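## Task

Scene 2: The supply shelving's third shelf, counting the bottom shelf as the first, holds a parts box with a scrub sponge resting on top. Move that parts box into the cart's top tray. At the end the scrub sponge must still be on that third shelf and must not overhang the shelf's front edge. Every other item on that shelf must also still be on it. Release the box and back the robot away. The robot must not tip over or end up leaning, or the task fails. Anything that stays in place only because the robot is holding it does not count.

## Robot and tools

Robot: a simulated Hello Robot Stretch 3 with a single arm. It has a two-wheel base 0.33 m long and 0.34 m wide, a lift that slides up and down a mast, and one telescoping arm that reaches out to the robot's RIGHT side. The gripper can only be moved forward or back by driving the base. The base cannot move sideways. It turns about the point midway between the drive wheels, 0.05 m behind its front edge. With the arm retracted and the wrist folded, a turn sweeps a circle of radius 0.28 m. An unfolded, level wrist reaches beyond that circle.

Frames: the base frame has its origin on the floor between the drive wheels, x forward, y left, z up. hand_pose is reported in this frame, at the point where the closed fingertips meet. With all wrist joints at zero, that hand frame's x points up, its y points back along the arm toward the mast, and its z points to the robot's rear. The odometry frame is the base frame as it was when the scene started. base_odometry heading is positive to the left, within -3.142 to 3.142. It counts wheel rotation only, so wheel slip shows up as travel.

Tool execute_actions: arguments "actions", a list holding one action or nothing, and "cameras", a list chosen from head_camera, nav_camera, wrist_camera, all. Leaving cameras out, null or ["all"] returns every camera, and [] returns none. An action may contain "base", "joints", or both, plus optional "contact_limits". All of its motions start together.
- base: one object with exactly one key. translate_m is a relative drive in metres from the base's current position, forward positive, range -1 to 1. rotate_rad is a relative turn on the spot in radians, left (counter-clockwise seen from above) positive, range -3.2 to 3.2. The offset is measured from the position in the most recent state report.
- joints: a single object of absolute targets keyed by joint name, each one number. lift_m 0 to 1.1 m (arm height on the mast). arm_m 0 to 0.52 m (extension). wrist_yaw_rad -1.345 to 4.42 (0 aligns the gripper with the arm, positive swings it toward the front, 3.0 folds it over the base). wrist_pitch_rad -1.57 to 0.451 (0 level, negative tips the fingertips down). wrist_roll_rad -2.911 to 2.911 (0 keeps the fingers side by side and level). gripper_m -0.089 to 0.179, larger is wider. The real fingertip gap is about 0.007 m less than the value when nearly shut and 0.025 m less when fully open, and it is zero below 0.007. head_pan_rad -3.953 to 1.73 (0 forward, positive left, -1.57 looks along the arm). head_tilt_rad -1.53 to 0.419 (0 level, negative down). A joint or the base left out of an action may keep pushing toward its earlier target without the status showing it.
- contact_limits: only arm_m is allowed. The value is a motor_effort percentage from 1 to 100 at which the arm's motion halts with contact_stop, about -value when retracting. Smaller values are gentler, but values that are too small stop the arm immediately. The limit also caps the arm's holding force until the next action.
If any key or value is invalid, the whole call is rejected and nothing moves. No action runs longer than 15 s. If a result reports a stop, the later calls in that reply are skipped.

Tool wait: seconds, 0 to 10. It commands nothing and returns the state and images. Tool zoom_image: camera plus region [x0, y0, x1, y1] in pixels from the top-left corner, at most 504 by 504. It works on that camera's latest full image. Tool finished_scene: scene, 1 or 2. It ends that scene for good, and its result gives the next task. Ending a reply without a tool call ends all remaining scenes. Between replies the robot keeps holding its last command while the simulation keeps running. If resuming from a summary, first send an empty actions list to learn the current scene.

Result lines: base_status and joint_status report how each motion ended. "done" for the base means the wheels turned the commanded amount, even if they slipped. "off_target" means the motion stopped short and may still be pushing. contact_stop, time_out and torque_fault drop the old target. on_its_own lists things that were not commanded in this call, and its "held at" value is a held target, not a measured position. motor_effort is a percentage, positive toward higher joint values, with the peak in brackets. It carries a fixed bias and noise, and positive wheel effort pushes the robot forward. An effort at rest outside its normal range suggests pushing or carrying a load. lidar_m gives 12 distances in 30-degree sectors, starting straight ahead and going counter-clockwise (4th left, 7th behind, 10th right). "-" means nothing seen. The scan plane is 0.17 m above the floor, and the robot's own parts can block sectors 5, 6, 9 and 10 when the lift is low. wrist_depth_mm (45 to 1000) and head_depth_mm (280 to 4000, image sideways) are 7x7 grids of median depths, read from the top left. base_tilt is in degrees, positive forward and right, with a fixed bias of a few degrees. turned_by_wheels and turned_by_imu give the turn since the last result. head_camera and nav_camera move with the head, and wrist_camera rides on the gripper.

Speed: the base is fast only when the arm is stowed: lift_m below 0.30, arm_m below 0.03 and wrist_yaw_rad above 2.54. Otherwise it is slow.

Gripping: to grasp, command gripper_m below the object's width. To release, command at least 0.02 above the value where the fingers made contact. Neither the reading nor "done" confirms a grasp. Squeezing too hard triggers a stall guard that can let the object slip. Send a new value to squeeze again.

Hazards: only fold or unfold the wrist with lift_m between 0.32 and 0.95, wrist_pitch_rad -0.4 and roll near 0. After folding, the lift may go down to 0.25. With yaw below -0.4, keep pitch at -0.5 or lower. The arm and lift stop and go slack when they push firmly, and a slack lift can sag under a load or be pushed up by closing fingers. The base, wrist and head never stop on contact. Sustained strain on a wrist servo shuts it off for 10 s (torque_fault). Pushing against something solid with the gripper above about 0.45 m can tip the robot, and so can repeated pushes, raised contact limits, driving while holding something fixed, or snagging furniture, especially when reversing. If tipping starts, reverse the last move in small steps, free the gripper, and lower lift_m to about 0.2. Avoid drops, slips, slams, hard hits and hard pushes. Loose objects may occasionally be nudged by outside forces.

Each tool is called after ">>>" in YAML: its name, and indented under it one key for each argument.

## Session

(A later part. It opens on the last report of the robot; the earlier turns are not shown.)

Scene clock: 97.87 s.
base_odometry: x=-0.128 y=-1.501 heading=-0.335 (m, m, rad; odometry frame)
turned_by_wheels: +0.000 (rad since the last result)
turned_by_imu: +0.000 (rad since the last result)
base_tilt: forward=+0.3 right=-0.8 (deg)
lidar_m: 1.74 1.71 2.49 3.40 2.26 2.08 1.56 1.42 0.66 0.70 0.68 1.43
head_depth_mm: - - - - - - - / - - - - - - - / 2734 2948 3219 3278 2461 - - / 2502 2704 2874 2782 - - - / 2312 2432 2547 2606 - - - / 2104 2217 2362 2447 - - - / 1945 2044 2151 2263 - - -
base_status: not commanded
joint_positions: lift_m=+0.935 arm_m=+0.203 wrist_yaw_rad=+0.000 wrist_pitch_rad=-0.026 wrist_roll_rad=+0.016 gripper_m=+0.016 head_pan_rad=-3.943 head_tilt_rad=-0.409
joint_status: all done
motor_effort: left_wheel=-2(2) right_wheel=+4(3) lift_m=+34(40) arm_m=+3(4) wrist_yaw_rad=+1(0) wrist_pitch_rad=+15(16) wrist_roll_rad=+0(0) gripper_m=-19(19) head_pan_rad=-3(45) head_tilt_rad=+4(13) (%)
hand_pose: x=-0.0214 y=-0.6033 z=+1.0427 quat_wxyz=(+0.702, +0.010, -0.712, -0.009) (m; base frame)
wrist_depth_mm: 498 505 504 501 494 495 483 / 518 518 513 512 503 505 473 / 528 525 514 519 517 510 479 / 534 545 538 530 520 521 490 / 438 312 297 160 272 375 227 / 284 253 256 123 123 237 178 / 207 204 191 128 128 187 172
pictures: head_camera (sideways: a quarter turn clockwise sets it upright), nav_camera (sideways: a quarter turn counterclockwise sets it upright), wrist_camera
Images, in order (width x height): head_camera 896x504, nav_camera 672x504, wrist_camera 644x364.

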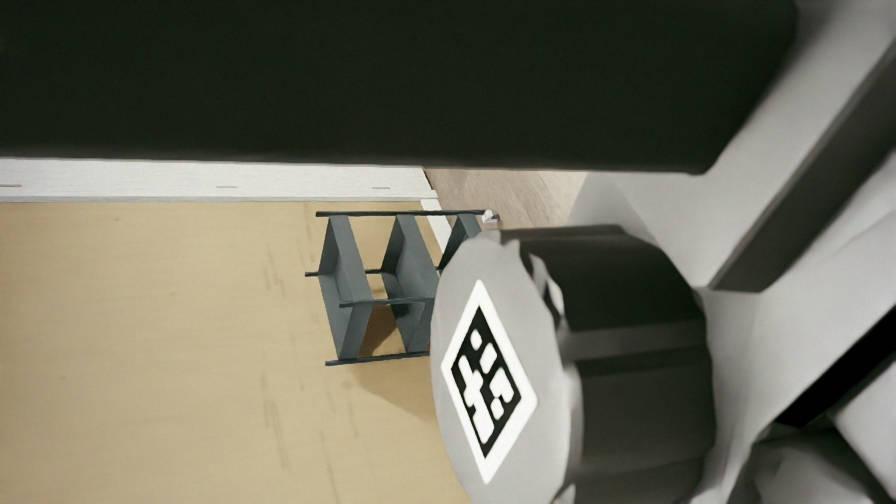

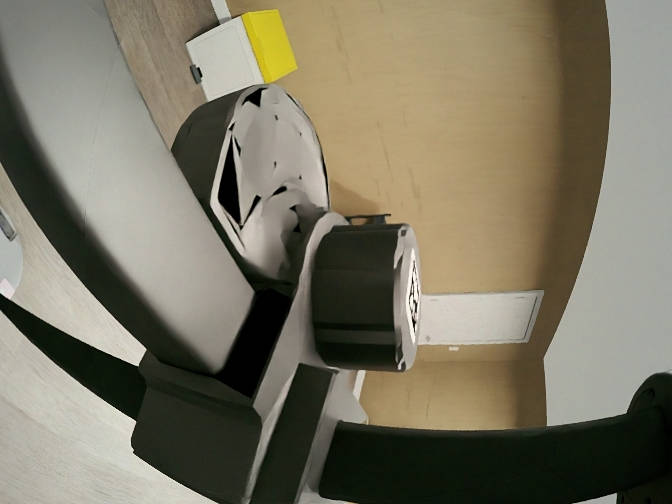

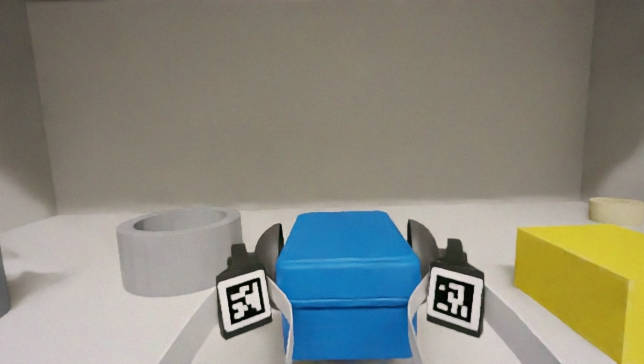

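>>> execute_actions:
  actions:
    - {"joints":{"arm_m":0.005}}
  cameras: []

>>> execute_actions:
  actions:
    - {"base":{"rotate_rad":-1.085},"joints":{"wrist_pitch_rad":-0.4,"head_pan_rad":-2.6}}
  cameras: []

>>> execute_actions:
  actions:
    - {"base":{"translate_m":-1.0},"joints":{"lift_m":0.84,"head_tilt_rad":-0.5}}
  cameras: ["head_camera","nav_camera"]

Scene clock: 109.13 s.
base_odometry: x=-0.128 y=-1.501 heading=-0.335 (m, m, rad; odometry frame)
turned_by_wheels: +0.000 (rad since the last result)
turned_by_imu: -0.001 (rad since the last result)
base_tilt: forward=+0.3 right=-0.7 (deg)
lidar_m: 1.74 1.71 2.49 3.40 2.26 2.08 1.56 1.43 0.66 0.70 0.68 1.44
head_depth_mm: - - - - - - - / - - - - - - - / 2732 2955 3158 3304 2462 - - / 2545 2706 2812 2776 - - - / 2294 2437 2578 2623 - - - / 2112 2219 2350 2480 - - - / 1928 2031 2162 2269 - - -
base_status: not commanded
joint_positions: lift_m=+0.935 arm_m=+0.005 wrist_yaw_rad=+0.000 wrist_pitch_rad=-0.026 wrist_roll_rad=+0.016 gripper_m=+0.016 head_pan_rad=-3.943 head_tilt_rad=-0.409
joint_status: all done
motor_effort: left_wheel=-2(2) right_wheel=+3(4) lift_m=+34(34) arm_m=-3(4) wrist_yaw_rad=-1(0) wrist_pitch_rad=+15(16) wrist_roll_rad=+0(0) gripper_m=-20(18) head_pan_rad=-3(3) head_tilt_rad=+4(2) (%)
hand_pose: x=-0.0214 y=-0.4057 z=+1.0427 quat_wxyz=(+0.702, +0.009, -0.712, -0.009) (m; base frame)
wrist_depth_mm: 555 677 690 679 677 675 478 / 555 705 701 711 690 686 482 / 547 718 713 704 698 691 479 / 504 696 735 707 722 599 482 / 441 393 431 160 278 356 366 / 297 295 294 124 123 284 280 / 535 763 787 128 128 781 497
pictures: none
No camera images: the call's "cameras" was empty. Leave "cameras" out to get every camera's image.

Scene clock: 111.80 s.
base_odometry: x=-0.128 y=-1.501 heading=-1.420 (m, m, rad; odometry frame)
turned_by_wheels: -1.085 (rad since the last result)
turned_by_imu: -1.057 (rad since the last result)
base_tilt: forward=+0.2 right=-0.7 (deg)
lidar_m: 0.68 1.40 1.74 1.70 2.42 3.41 2.31 2.09 1.56 1.46 0.66 0.70
head_depth_mm: 2452 2665 2913 3052 2246 1691 1378 / 2297 2497 2624 2596 2231 1704 1397 / 2155 2326 2505 2698 2249 1708 1443 / 2044 2187 2350 2522 2291 1714 1492 / 1917 2052 2208 2367 2285 1781 - / 1820 1938 2071 2234 2297 1881 - / 1730 1841 1961 2085 2123 1805 -
base_status: done
joint_positions: lift_m=+0.935 arm_m=+0.005 wrist_yaw_rad=+0.000 wrist_pitch_rad=-0.418 wrist_roll_rad=+0.016 gripper_m=+0.016 head_pan_rad=-2.607 head_tilt_rad=-0.409
joint_status: all done
motor_effort: left_wheel=+2(5) right_wheel=-5(10) lift_m=+34(34) arm_m=-4(3) wrist_yaw_rad=+0(0) wrist_pitch_rad=+11(15) wrist_roll_rad=+0(0) gripper_m=-19(19) head_pan_rad=+5(44) head_tilt_rad=+4(4) (%)
hand_pose: x=-0.0215 y=-0.3746 z=+0.9473 quat_wxyz=(+0.686, +0.146, -0.697, -0.148) (m; base frame)
wrist_depth_mm: 340 888 - - - - - / 351 911 - - - - - / 382 940 - - - - - / 467 983 - - - - - / 604 485 - 160 - - - / 660 539 - 123 123 - - / 608 584 - 128 128 - -
pictures: none
No camera images: the call's "cameras" was empty. Leave "cameras" out to get every camera's image.

Scene clock: 123.10 s.
base_odometry: x=-0.278 y=-0.513 heading=-1.420 (m, m, rad; odometry frame)
turned_by_wheels: +0.000 (rad since the last result)
turned_by_imu: -0.002 (rad since the last result)
base_tilt: forward=+0.1 right=-0.7 (deg)
lidar_m: 1.66 2.31 1.91 1.97 2.66 2.56 2.20 1.23 1.53 1.28 1.52 1.39
head_depth_mm: 1814 2021 2240 2474 1972 1568 1296 / 1721 1897 2072 2356 2003 1574 1295 / 1616 1772 1900 1811 1860 1576 1301 / 1525 1670 1784 1728 1793 1586 1311 / 1439 1565 1682 1733 1882 1593 1370 / 1367 1480 1591 1756 1895 1599 1396 / 1303 1393 1509 1644 1781 1598 1397
base_status: done
joint_positions: lift_m=+0.840 arm_m=+0.005 wrist_yaw_rad=+0.000 wrist_pitch_rad=-0.419 wrist_roll_rad=+0.016 gripper_m=+0.016 head_pan_rad=-2.607 head_tilt_rad=-0.494
joint_status: all done
motor_effort: left_wheel=+2(3) right_wheel=-4(9) lift_m=+20(30) arm_m=-3(3) wrist_yaw_rad=-1(1) wrist_pitch_rad=+12(12) wrist_roll_rad=+0(0) gripper_m=-20(19) head_pan_rad=+4(3) head_tilt_rad=-3(13) (%)
hand_pose: x=-0.0215 y=-0.3744 z=+0.8526 quat_wxyz=(+0.686, +0.146, -0.697, -0.149) (m; base frame)
wrist_depth_mm: - - - - - - 979 / - - - - - - - / - - - - - - - / - - - - - - - / - - - 160 - - - / - - - 124 123 - - / - - - 128 128 - -
pictures: head_camera (sideways: a quarter turn clockwise sets it upright), nav_camera (sideways: a quarter turn counterclockwise sets it upright)
Images, in order (width x height): head_camera 896x504, nav_camera 672x504.

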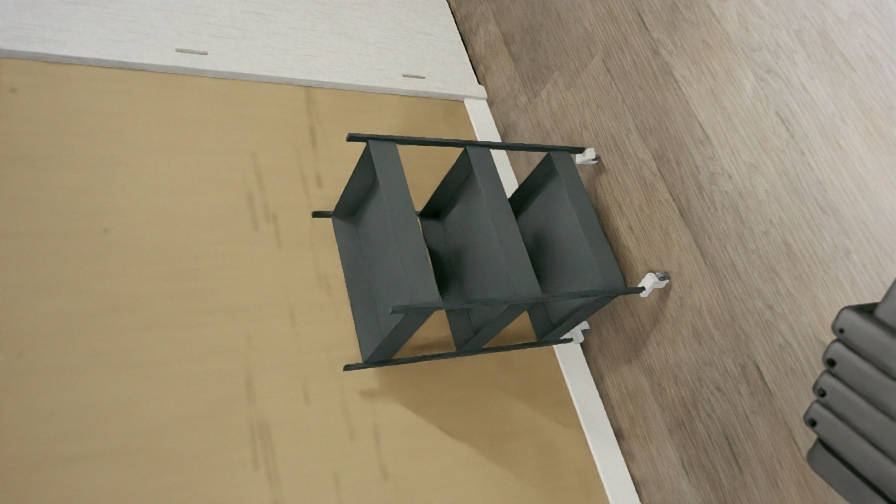

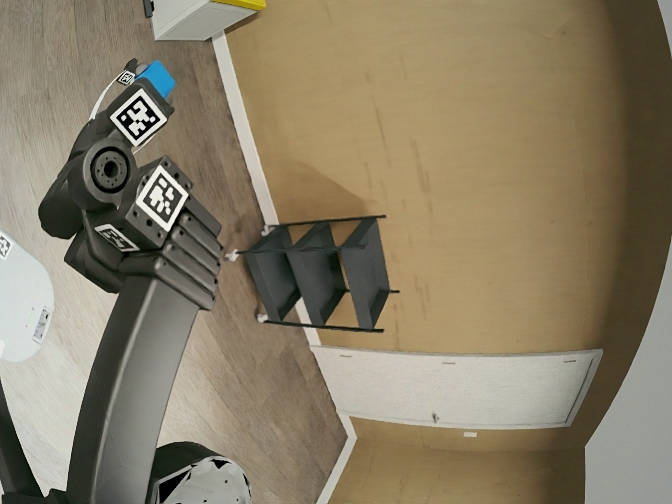

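>>> execute_actions:
  actions:
    - {"base":{"translate_m":-1.0},"joints":{"head_pan_rad":-1.57,"head_tilt_rad":-0.7,"arm_m":0.1}}
  cameras: []

>>> execute_actions:
  actions:
    - {"base":{"rotate_rad":-0.35}}
  cameras: ["head_camera","wrist_camera"]

Scene clock: 141.20 s.
base_odometry: x=-0.429 y=+0.476 heading=-1.420 (m, m, rad; odometry frame)
turned_by_wheels: +0.000 (rad since the last result)
turned_by_imu: -0.002 (rad since the last result)
base_tilt: forward=+0.3 right=-0.8 (deg)
lidar_m: 2.60 2.48 2.42 2.46 1.77 1.71 1.50 1.10 0.64 0.67 1.47 2.30
head_depth_mm: 884 982 1075 969 - - 1160 / 927 1034 1127 976 - - 1178 / 977 1093 1206 999 - - 1184 / 1029 1164 1328 1516 1647 1347 1186 / 1082 1234 1431 1690 1647 1380 1187 / 1147 1314 1548 1856 1658 1384 1186 / 1222 1415 1675 1933 1674 1389 1193
base_status: done
joint_positions: lift_m=+0.840 arm_m=+0.100 wrist_yaw_rad=+0.000 wrist_pitch_rad=-0.419 wrist_roll_rad=+0.016 gripper_m=+0.016 head_pan_rad=-1.577 head_tilt_rad=-0.691
joint_status: all done
motor_effort: left_wheel=+2(3) right_wheel=-4(11) lift_m=+20(20) arm_m=+4(3) wrist_yaw_rad=+0(1) wrist_pitch_rad=+12(12) wrist_roll_rad=+0(0) gripper_m=-19(20) head_pan_rad=+4(45) head_tilt_rad=-4(20) (%)
hand_pose: x=-0.0215 y=-0.4689 z=+0.8526 quat_wxyz=(+0.686, +0.146, -0.697, -0.149) (m; base frame)
wrist_depth_mm: - - 919 770 687 616 547 / - - - 834 723 637 573 / - - - 897 699 654 594 / - - - 926 592 579 543 / - - - 159 288 458 452 / - - - 123 123 376 334 / - - - 128 128 603 586
pictures: none
No camera images: the call's "cameras" was empty. Leave "cameras" out to get every camera's image.

Scene clock: 142.70 s.
base_odometry: x=-0.429 y=+0.476 heading=-1.770 (m, m, rad; odometry frame)
turned_by_wheels: -0.350 (rad since the last result)
turned_by_imu: -0.341 (rad since the last result)
base_tilt: forward=+0.3 right=-0.8 (deg)
lidar_m: 2.31 2.64 2.42 2.45 2.11 1.72 1.71 1.28 0.64 0.64 0.71 1.65
head_depth_mm: 867 973 1103 1279 - - 1168 / 882 988 1102 1039 - - 1181 / 886 1002 1110 1014 - - 1181 / 906 1022 1133 1015 1161 1316 1184 / 920 1039 1138 994 1169 1305 1187 / 934 1059 1201 989 1532 1383 1193 / 947 1074 1240 1466 1640 1396 1198
base_status: done
joint_positions: lift_m=+0.840 arm_m=+0.100 wrist_yaw_rad=+0.000 wrist_pitch_rad=-0.419 wrist_roll_rad=+0.016 gripper_m=+0.016 head_pan_rad=-1.577 head_tilt_rad=-0.692
joint_status: not commanded
motor_effort: left_wheel=+2(5) right_wheel=-5(9) lift_m=+20(20) arm_m=+3(4) wrist_yaw_rad=+0(0) wrist_pitch_rad=+12(12) wrist_roll_rad=+0(0) gripper_m=-19(19) head_pan_rad=+4(4) head_tilt_rad=-3(3) (%)
hand_pose: x=-0.0215 y=-0.4690 z=+0.8526 quat_wxyz=(+0.686, +0.146, -0.697, -0.149) (m; base frame)
wrist_depth_mm: 733 716 690 661 619 603 580 / 837 781 737 709 665 649 623 / 902 873 750 715 663 691 655 / - 924 596 603 585 735 723 / - 460 432 160 280 778 785 / - - - 124 122 891 849 / - - 594 128 129 985 943
pictures: head_camera (sideways: a quarter turn clockwise sets it upright), wrist_camera
Images, in order (width x height): head_camera 896x504, wrist_camera 644x364.

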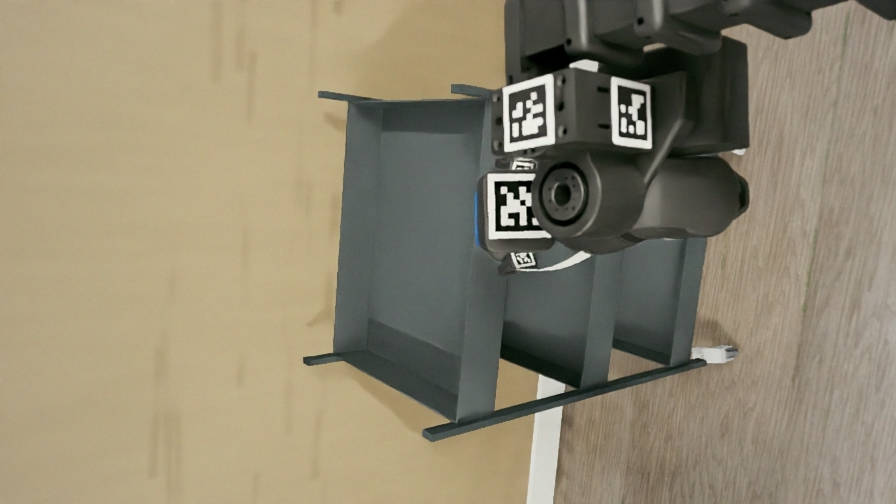

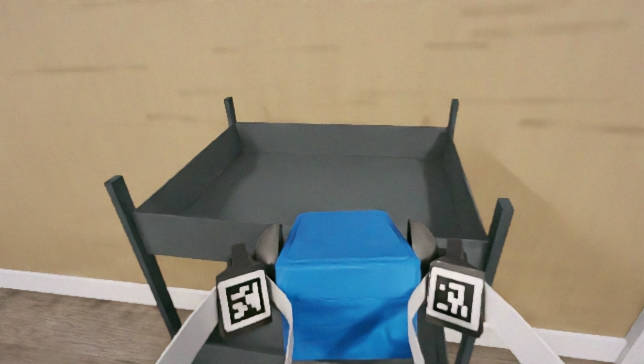

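Geometry very similar to before.

>>> execute_actions:
  actions:
    - {"joints":{"arm_m":0.505,"lift_m":0.79}}
  cameras: []

>>> execute_actions:
  actions:
    - {"joints":{"lift_m":0.705}}
  cameras: ["head_camera","wrist_camera"]

Scene clock: 150.40 s.
base_odometry: x=-0.429 y=+0.476 heading=-1.770 (m, m, rad; odometry frame)
turned_by_wheels: +0.000 (rad since the last result)
turned_by_imu: -0.002 (rad since the last result)
base_tilt: forward=+0.3 right=-0.9 (deg)
lidar_m: 2.31 2.65 2.42 2.45 2.11 1.72 1.71 1.28 0.64 0.64 0.71 1.65
head_depth_mm: 866 970 1106 1268 - - 1153 / 877 987 1088 - 1048 1323 1182 / 890 1004 - 976 1129 1288 1176 / 904 1020 1131 981 1168 1300 1189 / 918 1039 1144 983 1174 1300 1184 / 936 1057 1204 988 1524 1384 1193 / 943 1071 1241 1461 1640 1390 1194
base_status: not commanded
joint_positions: lift_m=+0.790 arm_m=+0.505 wrist_yaw_rad=+0.000 wrist_pitch_rad=-0.420 wrist_roll_rad=+0.016 gripper_m=+0.016 head_pan_rad=-1.577 head_tilt_rad=-0.692
joint_status: all done
motor_effort: left_wheel=+3(3) right_wheel=-5(4) lift_m=+21(20) arm_m=+4(4) wrist_yaw_rad=+0(1) wrist_pitch_rad=+12(12) wrist_roll_rad=+0(0) gripper_m=-19(19) head_pan_rad=+3(4) head_tilt_rad=-5(4) (%)
hand_pose: x=-0.0215 y=-0.8739 z=+0.8025 quat_wxyz=(+0.686, +0.146, -0.697, -0.149) (m; base frame)
wrist_depth_mm: 330 316 300 285 277 265 257 / 358 344 326 309 296 282 272 / 397 371 357 335 320 304 291 / 438 404 388 368 349 334 315 / 496 338 334 159 237 355 337 / 525 330 344 124 122 284 265 / 266 294 280 128 128 274 263
pictures: none
No camera images: the call's "cameras" was empty. Leave "cameras" out to get every camera's image.

Scene clock: 152.00 s.
base_odometry: x=-0.429 y=+0.476 heading=-1.770 (m, m, rad; odometry frame)
turned_by_wheels: +0.000 (rad since the last result)
turned_by_imu: +0.000 (rad since the last result)
base_tilt: forward=+0.2 right=-0.8 (deg)
lidar_m: 2.32 2.64 2.42 2.46 2.10 1.72 1.71 1.28 0.64 0.64 0.71 1.65
head_depth_mm: 866 969 1103 1285 1506 1434 - / 878 986 1101 1254 - 1287 1177 / 892 1001 1118 865 1125 1293 1181 / 908 1019 1138 950 1165 1293 1184 / 918 1039 1144 988 1170 1301 1185 / 929 1055 1202 990 1524 1385 1192 / 946 1077 1237 1463 1633 1395 1192
base_status: not commanded
joint_positions: lift_m=+0.705 arm_m=+0.505 wrist_yaw_rad=+0.000 wrist_pitch_rad=-0.420 wrist_roll_rad=+0.016 gripper_m=+0.016 head_pan_rad=-1.577 head_tilt_rad=-0.692
joint_status: all done
motor_effort: left_wheel=+3(2) right_wheel=-5(5) lift_m=+21(21) arm_m=+4(4) wrist_yaw_rad=+0(1) wrist_pitch_rad=+12(12) wrist_roll_rad=+0(0) gripper_m=-19(20) head_pan_rad=+4(3) head_tilt_rad=-3(4) (%)
hand_pose: x=-0.0215 y=-0.8739 z=+0.7175 quat_wxyz=(+0.686, +0.146, -0.697, -0.149) (m; base frame)
wrist_depth_mm: 328 312 301 289 275 265 256 / 354 343 328 312 297 283 273 / 391 356 347 329 316 307 294 / 270 305 286 269 254 241 229 / 261 280 281 159 224 252 243 / 237 233 236 124 123 217 214 / 199 198 189 128 128 184 185
pictures: head_camera (sideways: a quarter turn clockwise sets it upright), wrist_camera
Images, in order (width x height): head_camera 896x504, wrist_camera 644x364.

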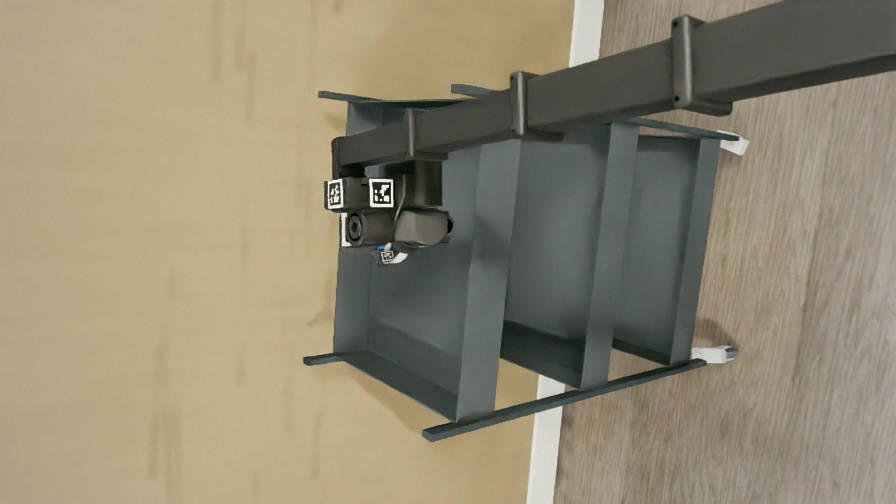

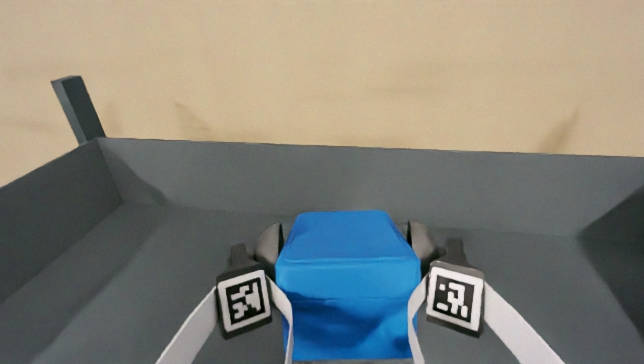

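>>> execute_actions:
  actions:
    - {"joints":{"lift_m":0.688}}
  cameras: []

>>> execute_actions:
  actions:
    - {"joints":{"lift_m":0.675}}
  cameras: ["wrist_camera"]

>>> execute_actions:
  actions:
    - {"joints":{"gripper_m":0.09}}
  cameras: ["wrist_camera"]

>>> execute_actions:
  actions:
    - {"joints":{"lift_m":0.79}}
  cameras: []

>>> execute_actions:
  actions:
    - {"joints":{"arm_m":0.05,"head_pan_rad":0.2,"head_tilt_rad":-0.2}}
  cameras: ["head_camera","wrist_camera"]

Scene clock: 159.50 s.
base_odometry: x=-0.429 y=+0.476 heading=-1.770 (m, m, rad; odometry frame)
turned_by_wheels: +0.000 (rad since the last result)
turned_by_imu: -0.001 (rad since the last result)
base_tilt: forward=+0.3 right=-0.7 (deg)
lidar_m: 2.32 2.65 2.42 2.46 2.11 1.72 1.71 1.29 0.64 0.64 0.71 1.65
head_depth_mm: 866 971 1107 1283 1495 1394 - / 878 983 1095 1219 - 1279 1178 / 886 1001 1117 852 1127 1287 1179 / 901 1020 1134 950 1161 1297 1187 / 916 1034 1142 987 1171 1318 1184 / 931 1055 1206 994 1529 1379 1194 / 943 1072 1238 1461 1638 1385 1199
base_status: not commanded
joint_positions: lift_m=+0.688 arm_m=+0.505 wrist_yaw_rad=+0.000 wrist_pitch_rad=-0.420 wrist_roll_rad=+0.016 gripper_m=+0.016 head_pan_rad=-1.577 head_tilt_rad=-0.692
joint_status: all done
motor_effort: left_wheel=+2(2) right_wheel=-5(5) lift_m=+20(24) arm_m=+4(4) wrist_yaw_rad=+0(0) wrist_pitch_rad=+12(12) wrist_roll_rad=+0(0) gripper_m=-19(19) head_pan_rad=+4(4) head_tilt_rad=-4(4) (%)
hand_pose: x=-0.0215 y=-0.8739 z=+0.7005 quat_wxyz=(+0.686, +0.146, -0.697, -0.149) (m; base frame)
wrist_depth_mm: 331 316 299 287 275 265 254 / 345 339 326 309 295 285 274 / 280 283 272 256 244 231 283 / 258 296 284 271 254 241 231 / 248 255 252 158 195 236 230 / 211 210 213 124 123 196 194 / 180 178 170 129 128 166 167
pictures: none
No camera images: the call's "cameras" was empty. Leave "cameras" out to get every camera's image.

Scene clock: 160.30 s.
base_odometry: x=-0.429 y=+0.476 heading=-1.770 (m, m, rad; odometry frame)
turned_by_wheels: +0.000 (rad since the last result)
turned_by_imu: +0.000 (rad since the last result)
base_tilt: forward=+0.3 right=-0.8 (deg)
lidar_m: 2.31 2.64 2.42 2.45 2.11 1.72 1.71 1.28 0.64 0.64 0.71 1.65
head_depth_mm: 864 972 1098 1280 1509 1397 - / 877 988 1095 1215 - 1284 1177 / 888 1003 1122 851 1127 1288 1177 / 903 1021 1128 951 1159 1299 1187 / 919 1036 1144 993 1171 1312 1190 / 931 1053 1204 990 1527 1385 1196 / 948 1075 1238 1462 1633 1390 1197
base_status: not commanded
joint_positions: lift_m=+0.675 arm_m=+0.505 wrist_yaw_rad=+0.000 wrist_pitch_rad=-0.412 wrist_roll_rad=+0.016 gripper_m=+0.016 head_pan_rad=-1.577 head_tilt_rad=-0.692
joint_status: all done
motor_effort: left_wheel=+3(3) right_wheel=-5(4) lift_m=+19(17) arm_m=+3(4) wrist_yaw_rad=-1(1) wrist_pitch_rad=+8(12) wrist_roll_rad=+0(0) gripper_m=-19(19) head_pan_rad=+3(4) head_tilt_rad=-4(4) (%)
hand_pose: x=-0.0215 y=-0.8748 z=+0.6892 quat_wxyz=(+0.687, +0.144, -0.697, -0.146) (m; base frame)
wrist_depth_mm: 329 317 297 287 277 266 255 / 343 339 326 311 296 283 272 / 268 275 266 248 236 224 214 / 257 290 278 262 251 239 228 / 240 238 238 151 170 220 215 / 198 194 197 124 122 183 180 / 168 166 158 132 141 155 155
pictures: wrist_camera
Images, in order (width x height): wrist_camera 644x364.

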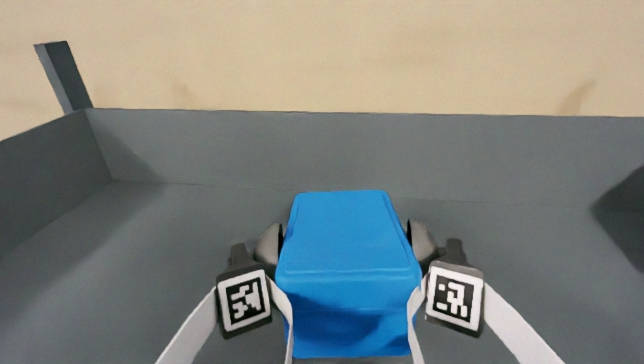

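Scene clock: 161.53 s.
base_odometry: x=-0.429 y=+0.476 heading=-1.770 (m, m, rad; odometry frame)
turned_by_wheels: +0.000 (rad since the last result)
turned_by_imu: +0.000 (rad since the last result)
base_tilt: forward=+0.3 right=-0.8 (deg)
lidar_m: 2.32 2.65 2.42 2.46 2.11 1.71 1.71 1.28 0.64 0.64 0.71 1.65
head_depth_mm: 864 971 1107 1282 1499 1395 - / 879 985 1102 1216 - 1278 1177 / 890 1000 1126 854 1126 1288 1182 / 903 1020 1135 948 1164 1295 1189 / 917 1038 1138 988 1169 1311 1192 / 929 1057 1205 992 1522 1381 1193 / 946 1072 1239 1475 1639 1390 1192
base_status: not commanded
joint_positions: lift_m=+0.675 arm_m=+0.505 wrist_yaw_rad=+0.000 wrist_pitch_rad=-0.414 wrist_roll_rad=+0.016 gripper_m=+0.090 head_pan_rad=-1.577 head_tilt_rad=-0.692
joint_status: all done
motor_effort: left_wheel=+2(2) right_wheel=-5(5) lift_m=+20(20) arm_m=+4(4) wrist_yaw_rad=-1(1) wrist_pitch_rad=+9(9) wrist_roll_rad=+0(0) gripper_m=+1(79) head_pan_rad=+4(3) head_tilt_rad=-3(4) (%)
hand_pose: x=-0.0215 y=-0.8746 z=+0.6888 quat_wxyz=(+0.687, +0.144, -0.697, -0.147) (m; base frame)
wrist_depth_mm: 331 314 303 288 274 263 254 / 343 344 325 310 297 284 272 / 269 277 260 251 237 224 214 / 260 289 277 261 250 239 228 / 239 236 237 167 206 220 214 / 197 195 - 136 138 187 180 / 168 165 159 133 141 152 156
pictures: wrist_camera
Images, in order (width x height): wrist_camera 644x364.

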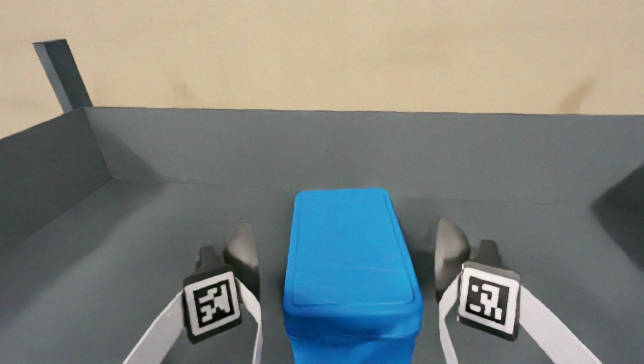

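Scene clock: 163.40 s.
base_odometry: x=-0.429 y=+0.476 heading=-1.770 (m, m, rad; odometry frame)
turned_by_wheels: +0.000 (rad since the last result)
turned_by_imu: +0.000 (rad since the last result)
base_tilt: forward=+0.3 right=-0.7 (deg)
lidar_m: 2.31 2.65 2.42 2.46 2.11 1.71 1.71 1.28 0.64 0.64 0.71 1.65
head_depth_mm: 866 969 1108 1269 - - 1147 / 877 984 1083 - 1043 1320 1178 / 893 998 - 979 1126 1292 1174 / 905 1021 1136 980 1161 1295 1186 / 919 1042 1143 988 1168 1307 1189 / 930 1057 1207 995 1523 1385 1196 / 947 1070 1242 1461 1638 1390 1192
base_status: not commanded
joint_positions: lift_m=+0.790 arm_m=+0.505 wrist_yaw_rad=+0.000 wrist_pitch_rad=-0.414 wrist_roll_rad=+0.016 gripper_m=+0.090 head_pan_rad=-1.577 head_tilt_rad=-0.692
joint_status: all done
motor_effort: left_wheel=+2(2) right_wheel=-5(4) lift_m=+34(36) arm_m=+4(4) wrist_yaw_rad=-1(0) wrist_pitch_rad=+9(8) wrist_roll_rad=+0(0) gripper_m=-1(0) head_pan_rad=+4(4) head_tilt_rad=-4(4) (%)
hand_pose: x=-0.0215 y=-0.8746 z=+0.8033 quat_wxyz=(+0.687, +0.144, -0.697, -0.147) (m; base frame)
wrist_depth_mm: 331 316 302 286 275 265 256 / 362 344 326 309 296 283 274 / 394 369 355 336 318 306 292 / 432 404 390 361 346 332 313 / 485 337 337 379 367 355 336 / 521 331 - 324 310 275 268 / 267 295 284 250 280 272 264
pictures: none
No camera images: the call's "cameras" was empty. Leave "cameras" out to get every camera's image.

Scene clock: 167.93 s.
base_odometry: x=-0.429 y=+0.476 heading=-1.770 (m, m, rad; odometry frame)
turned_by_wheels: +0.000 (rad since the last result)
turned_by_imu: -0.001 (rad since the last result)
base_tilt: forward=+0.2 right=-0.8 (deg)
lidar_m: 2.31 2.65 2.42 2.46 2.11 1.71 1.71 1.28 0.64 0.64 0.71 1.65
head_depth_mm: 2369 2469 2579 2643 2760 2147 1641 / 2479 2552 2662 2801 2870 2151 1642 / 2539 2347 2533 2598 2667 2174 1656 / 2629 2723 2841 2918 2884 2202 1660 / 2752 2792 2901 2952 2872 2219 1663 / 2909 2618 3149 3334 3115 2239 1680 / 2973 3158 3305 3478 3341 2236 1689
base_status: not commanded
joint_positions: lift_m=+0.790 arm_m=+0.050 wrist_yaw_rad=+0.000 wrist_pitch_rad=-0.414 wrist_roll_rad=+0.016 gripper_m=+0.090 head_pan_rad=+0.193 head_tilt_rad=-0.211
joint_status: all done
motor_effort: left_wheel=+2(3) right_wheel=-5(5) lift_m=+33(34) arm_m=-3(4) wrist_yaw_rad=+1(0) wrist_pitch_rad=+9(8) wrist_roll_rad=+0(0) gripper_m=+1(0) head_pan_rad=+4(43) head_tilt_rad=+6(32) (%)
hand_pose: x=-0.0215 y=-0.4201 z=+0.8033 quat_wxyz=(+0.687, +0.144, -0.697, -0.147) (m; base frame)
wrist_depth_mm: 812 766 708 683 681 637 613 / 859 826 767 728 708 688 657 / 965 892 653 649 661 736 702 / - 477 446 416 403 779 770 / - - - 782 737 850 828 / - - - 681 665 896 910 / - - 822 581 532 940 933
pictures: head_camera (sideways: a quarter turn clockwise sets it upright), wrist_camera
Images, in order (width x height): head_camera 896x504, wrist_camera 644x364.

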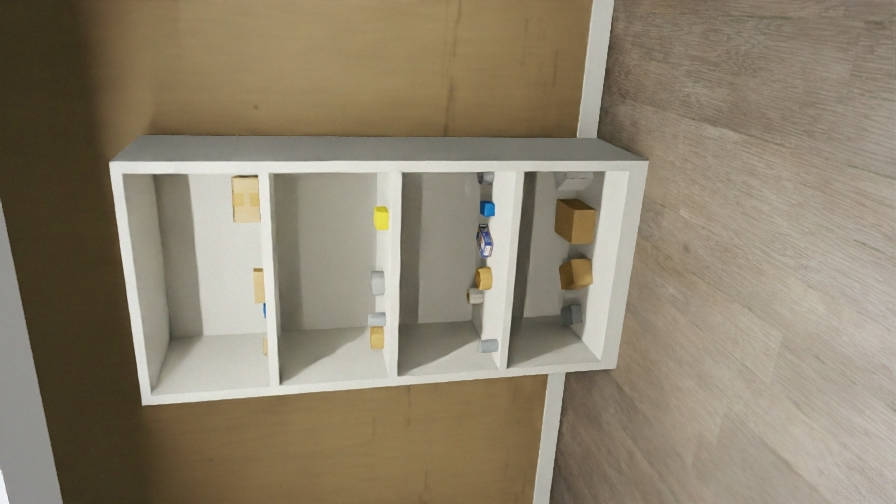

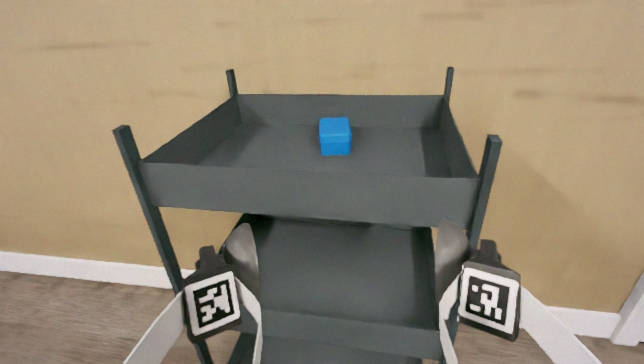

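>>> finished_scene:
  scene: 2

The scene is finished: the task was done.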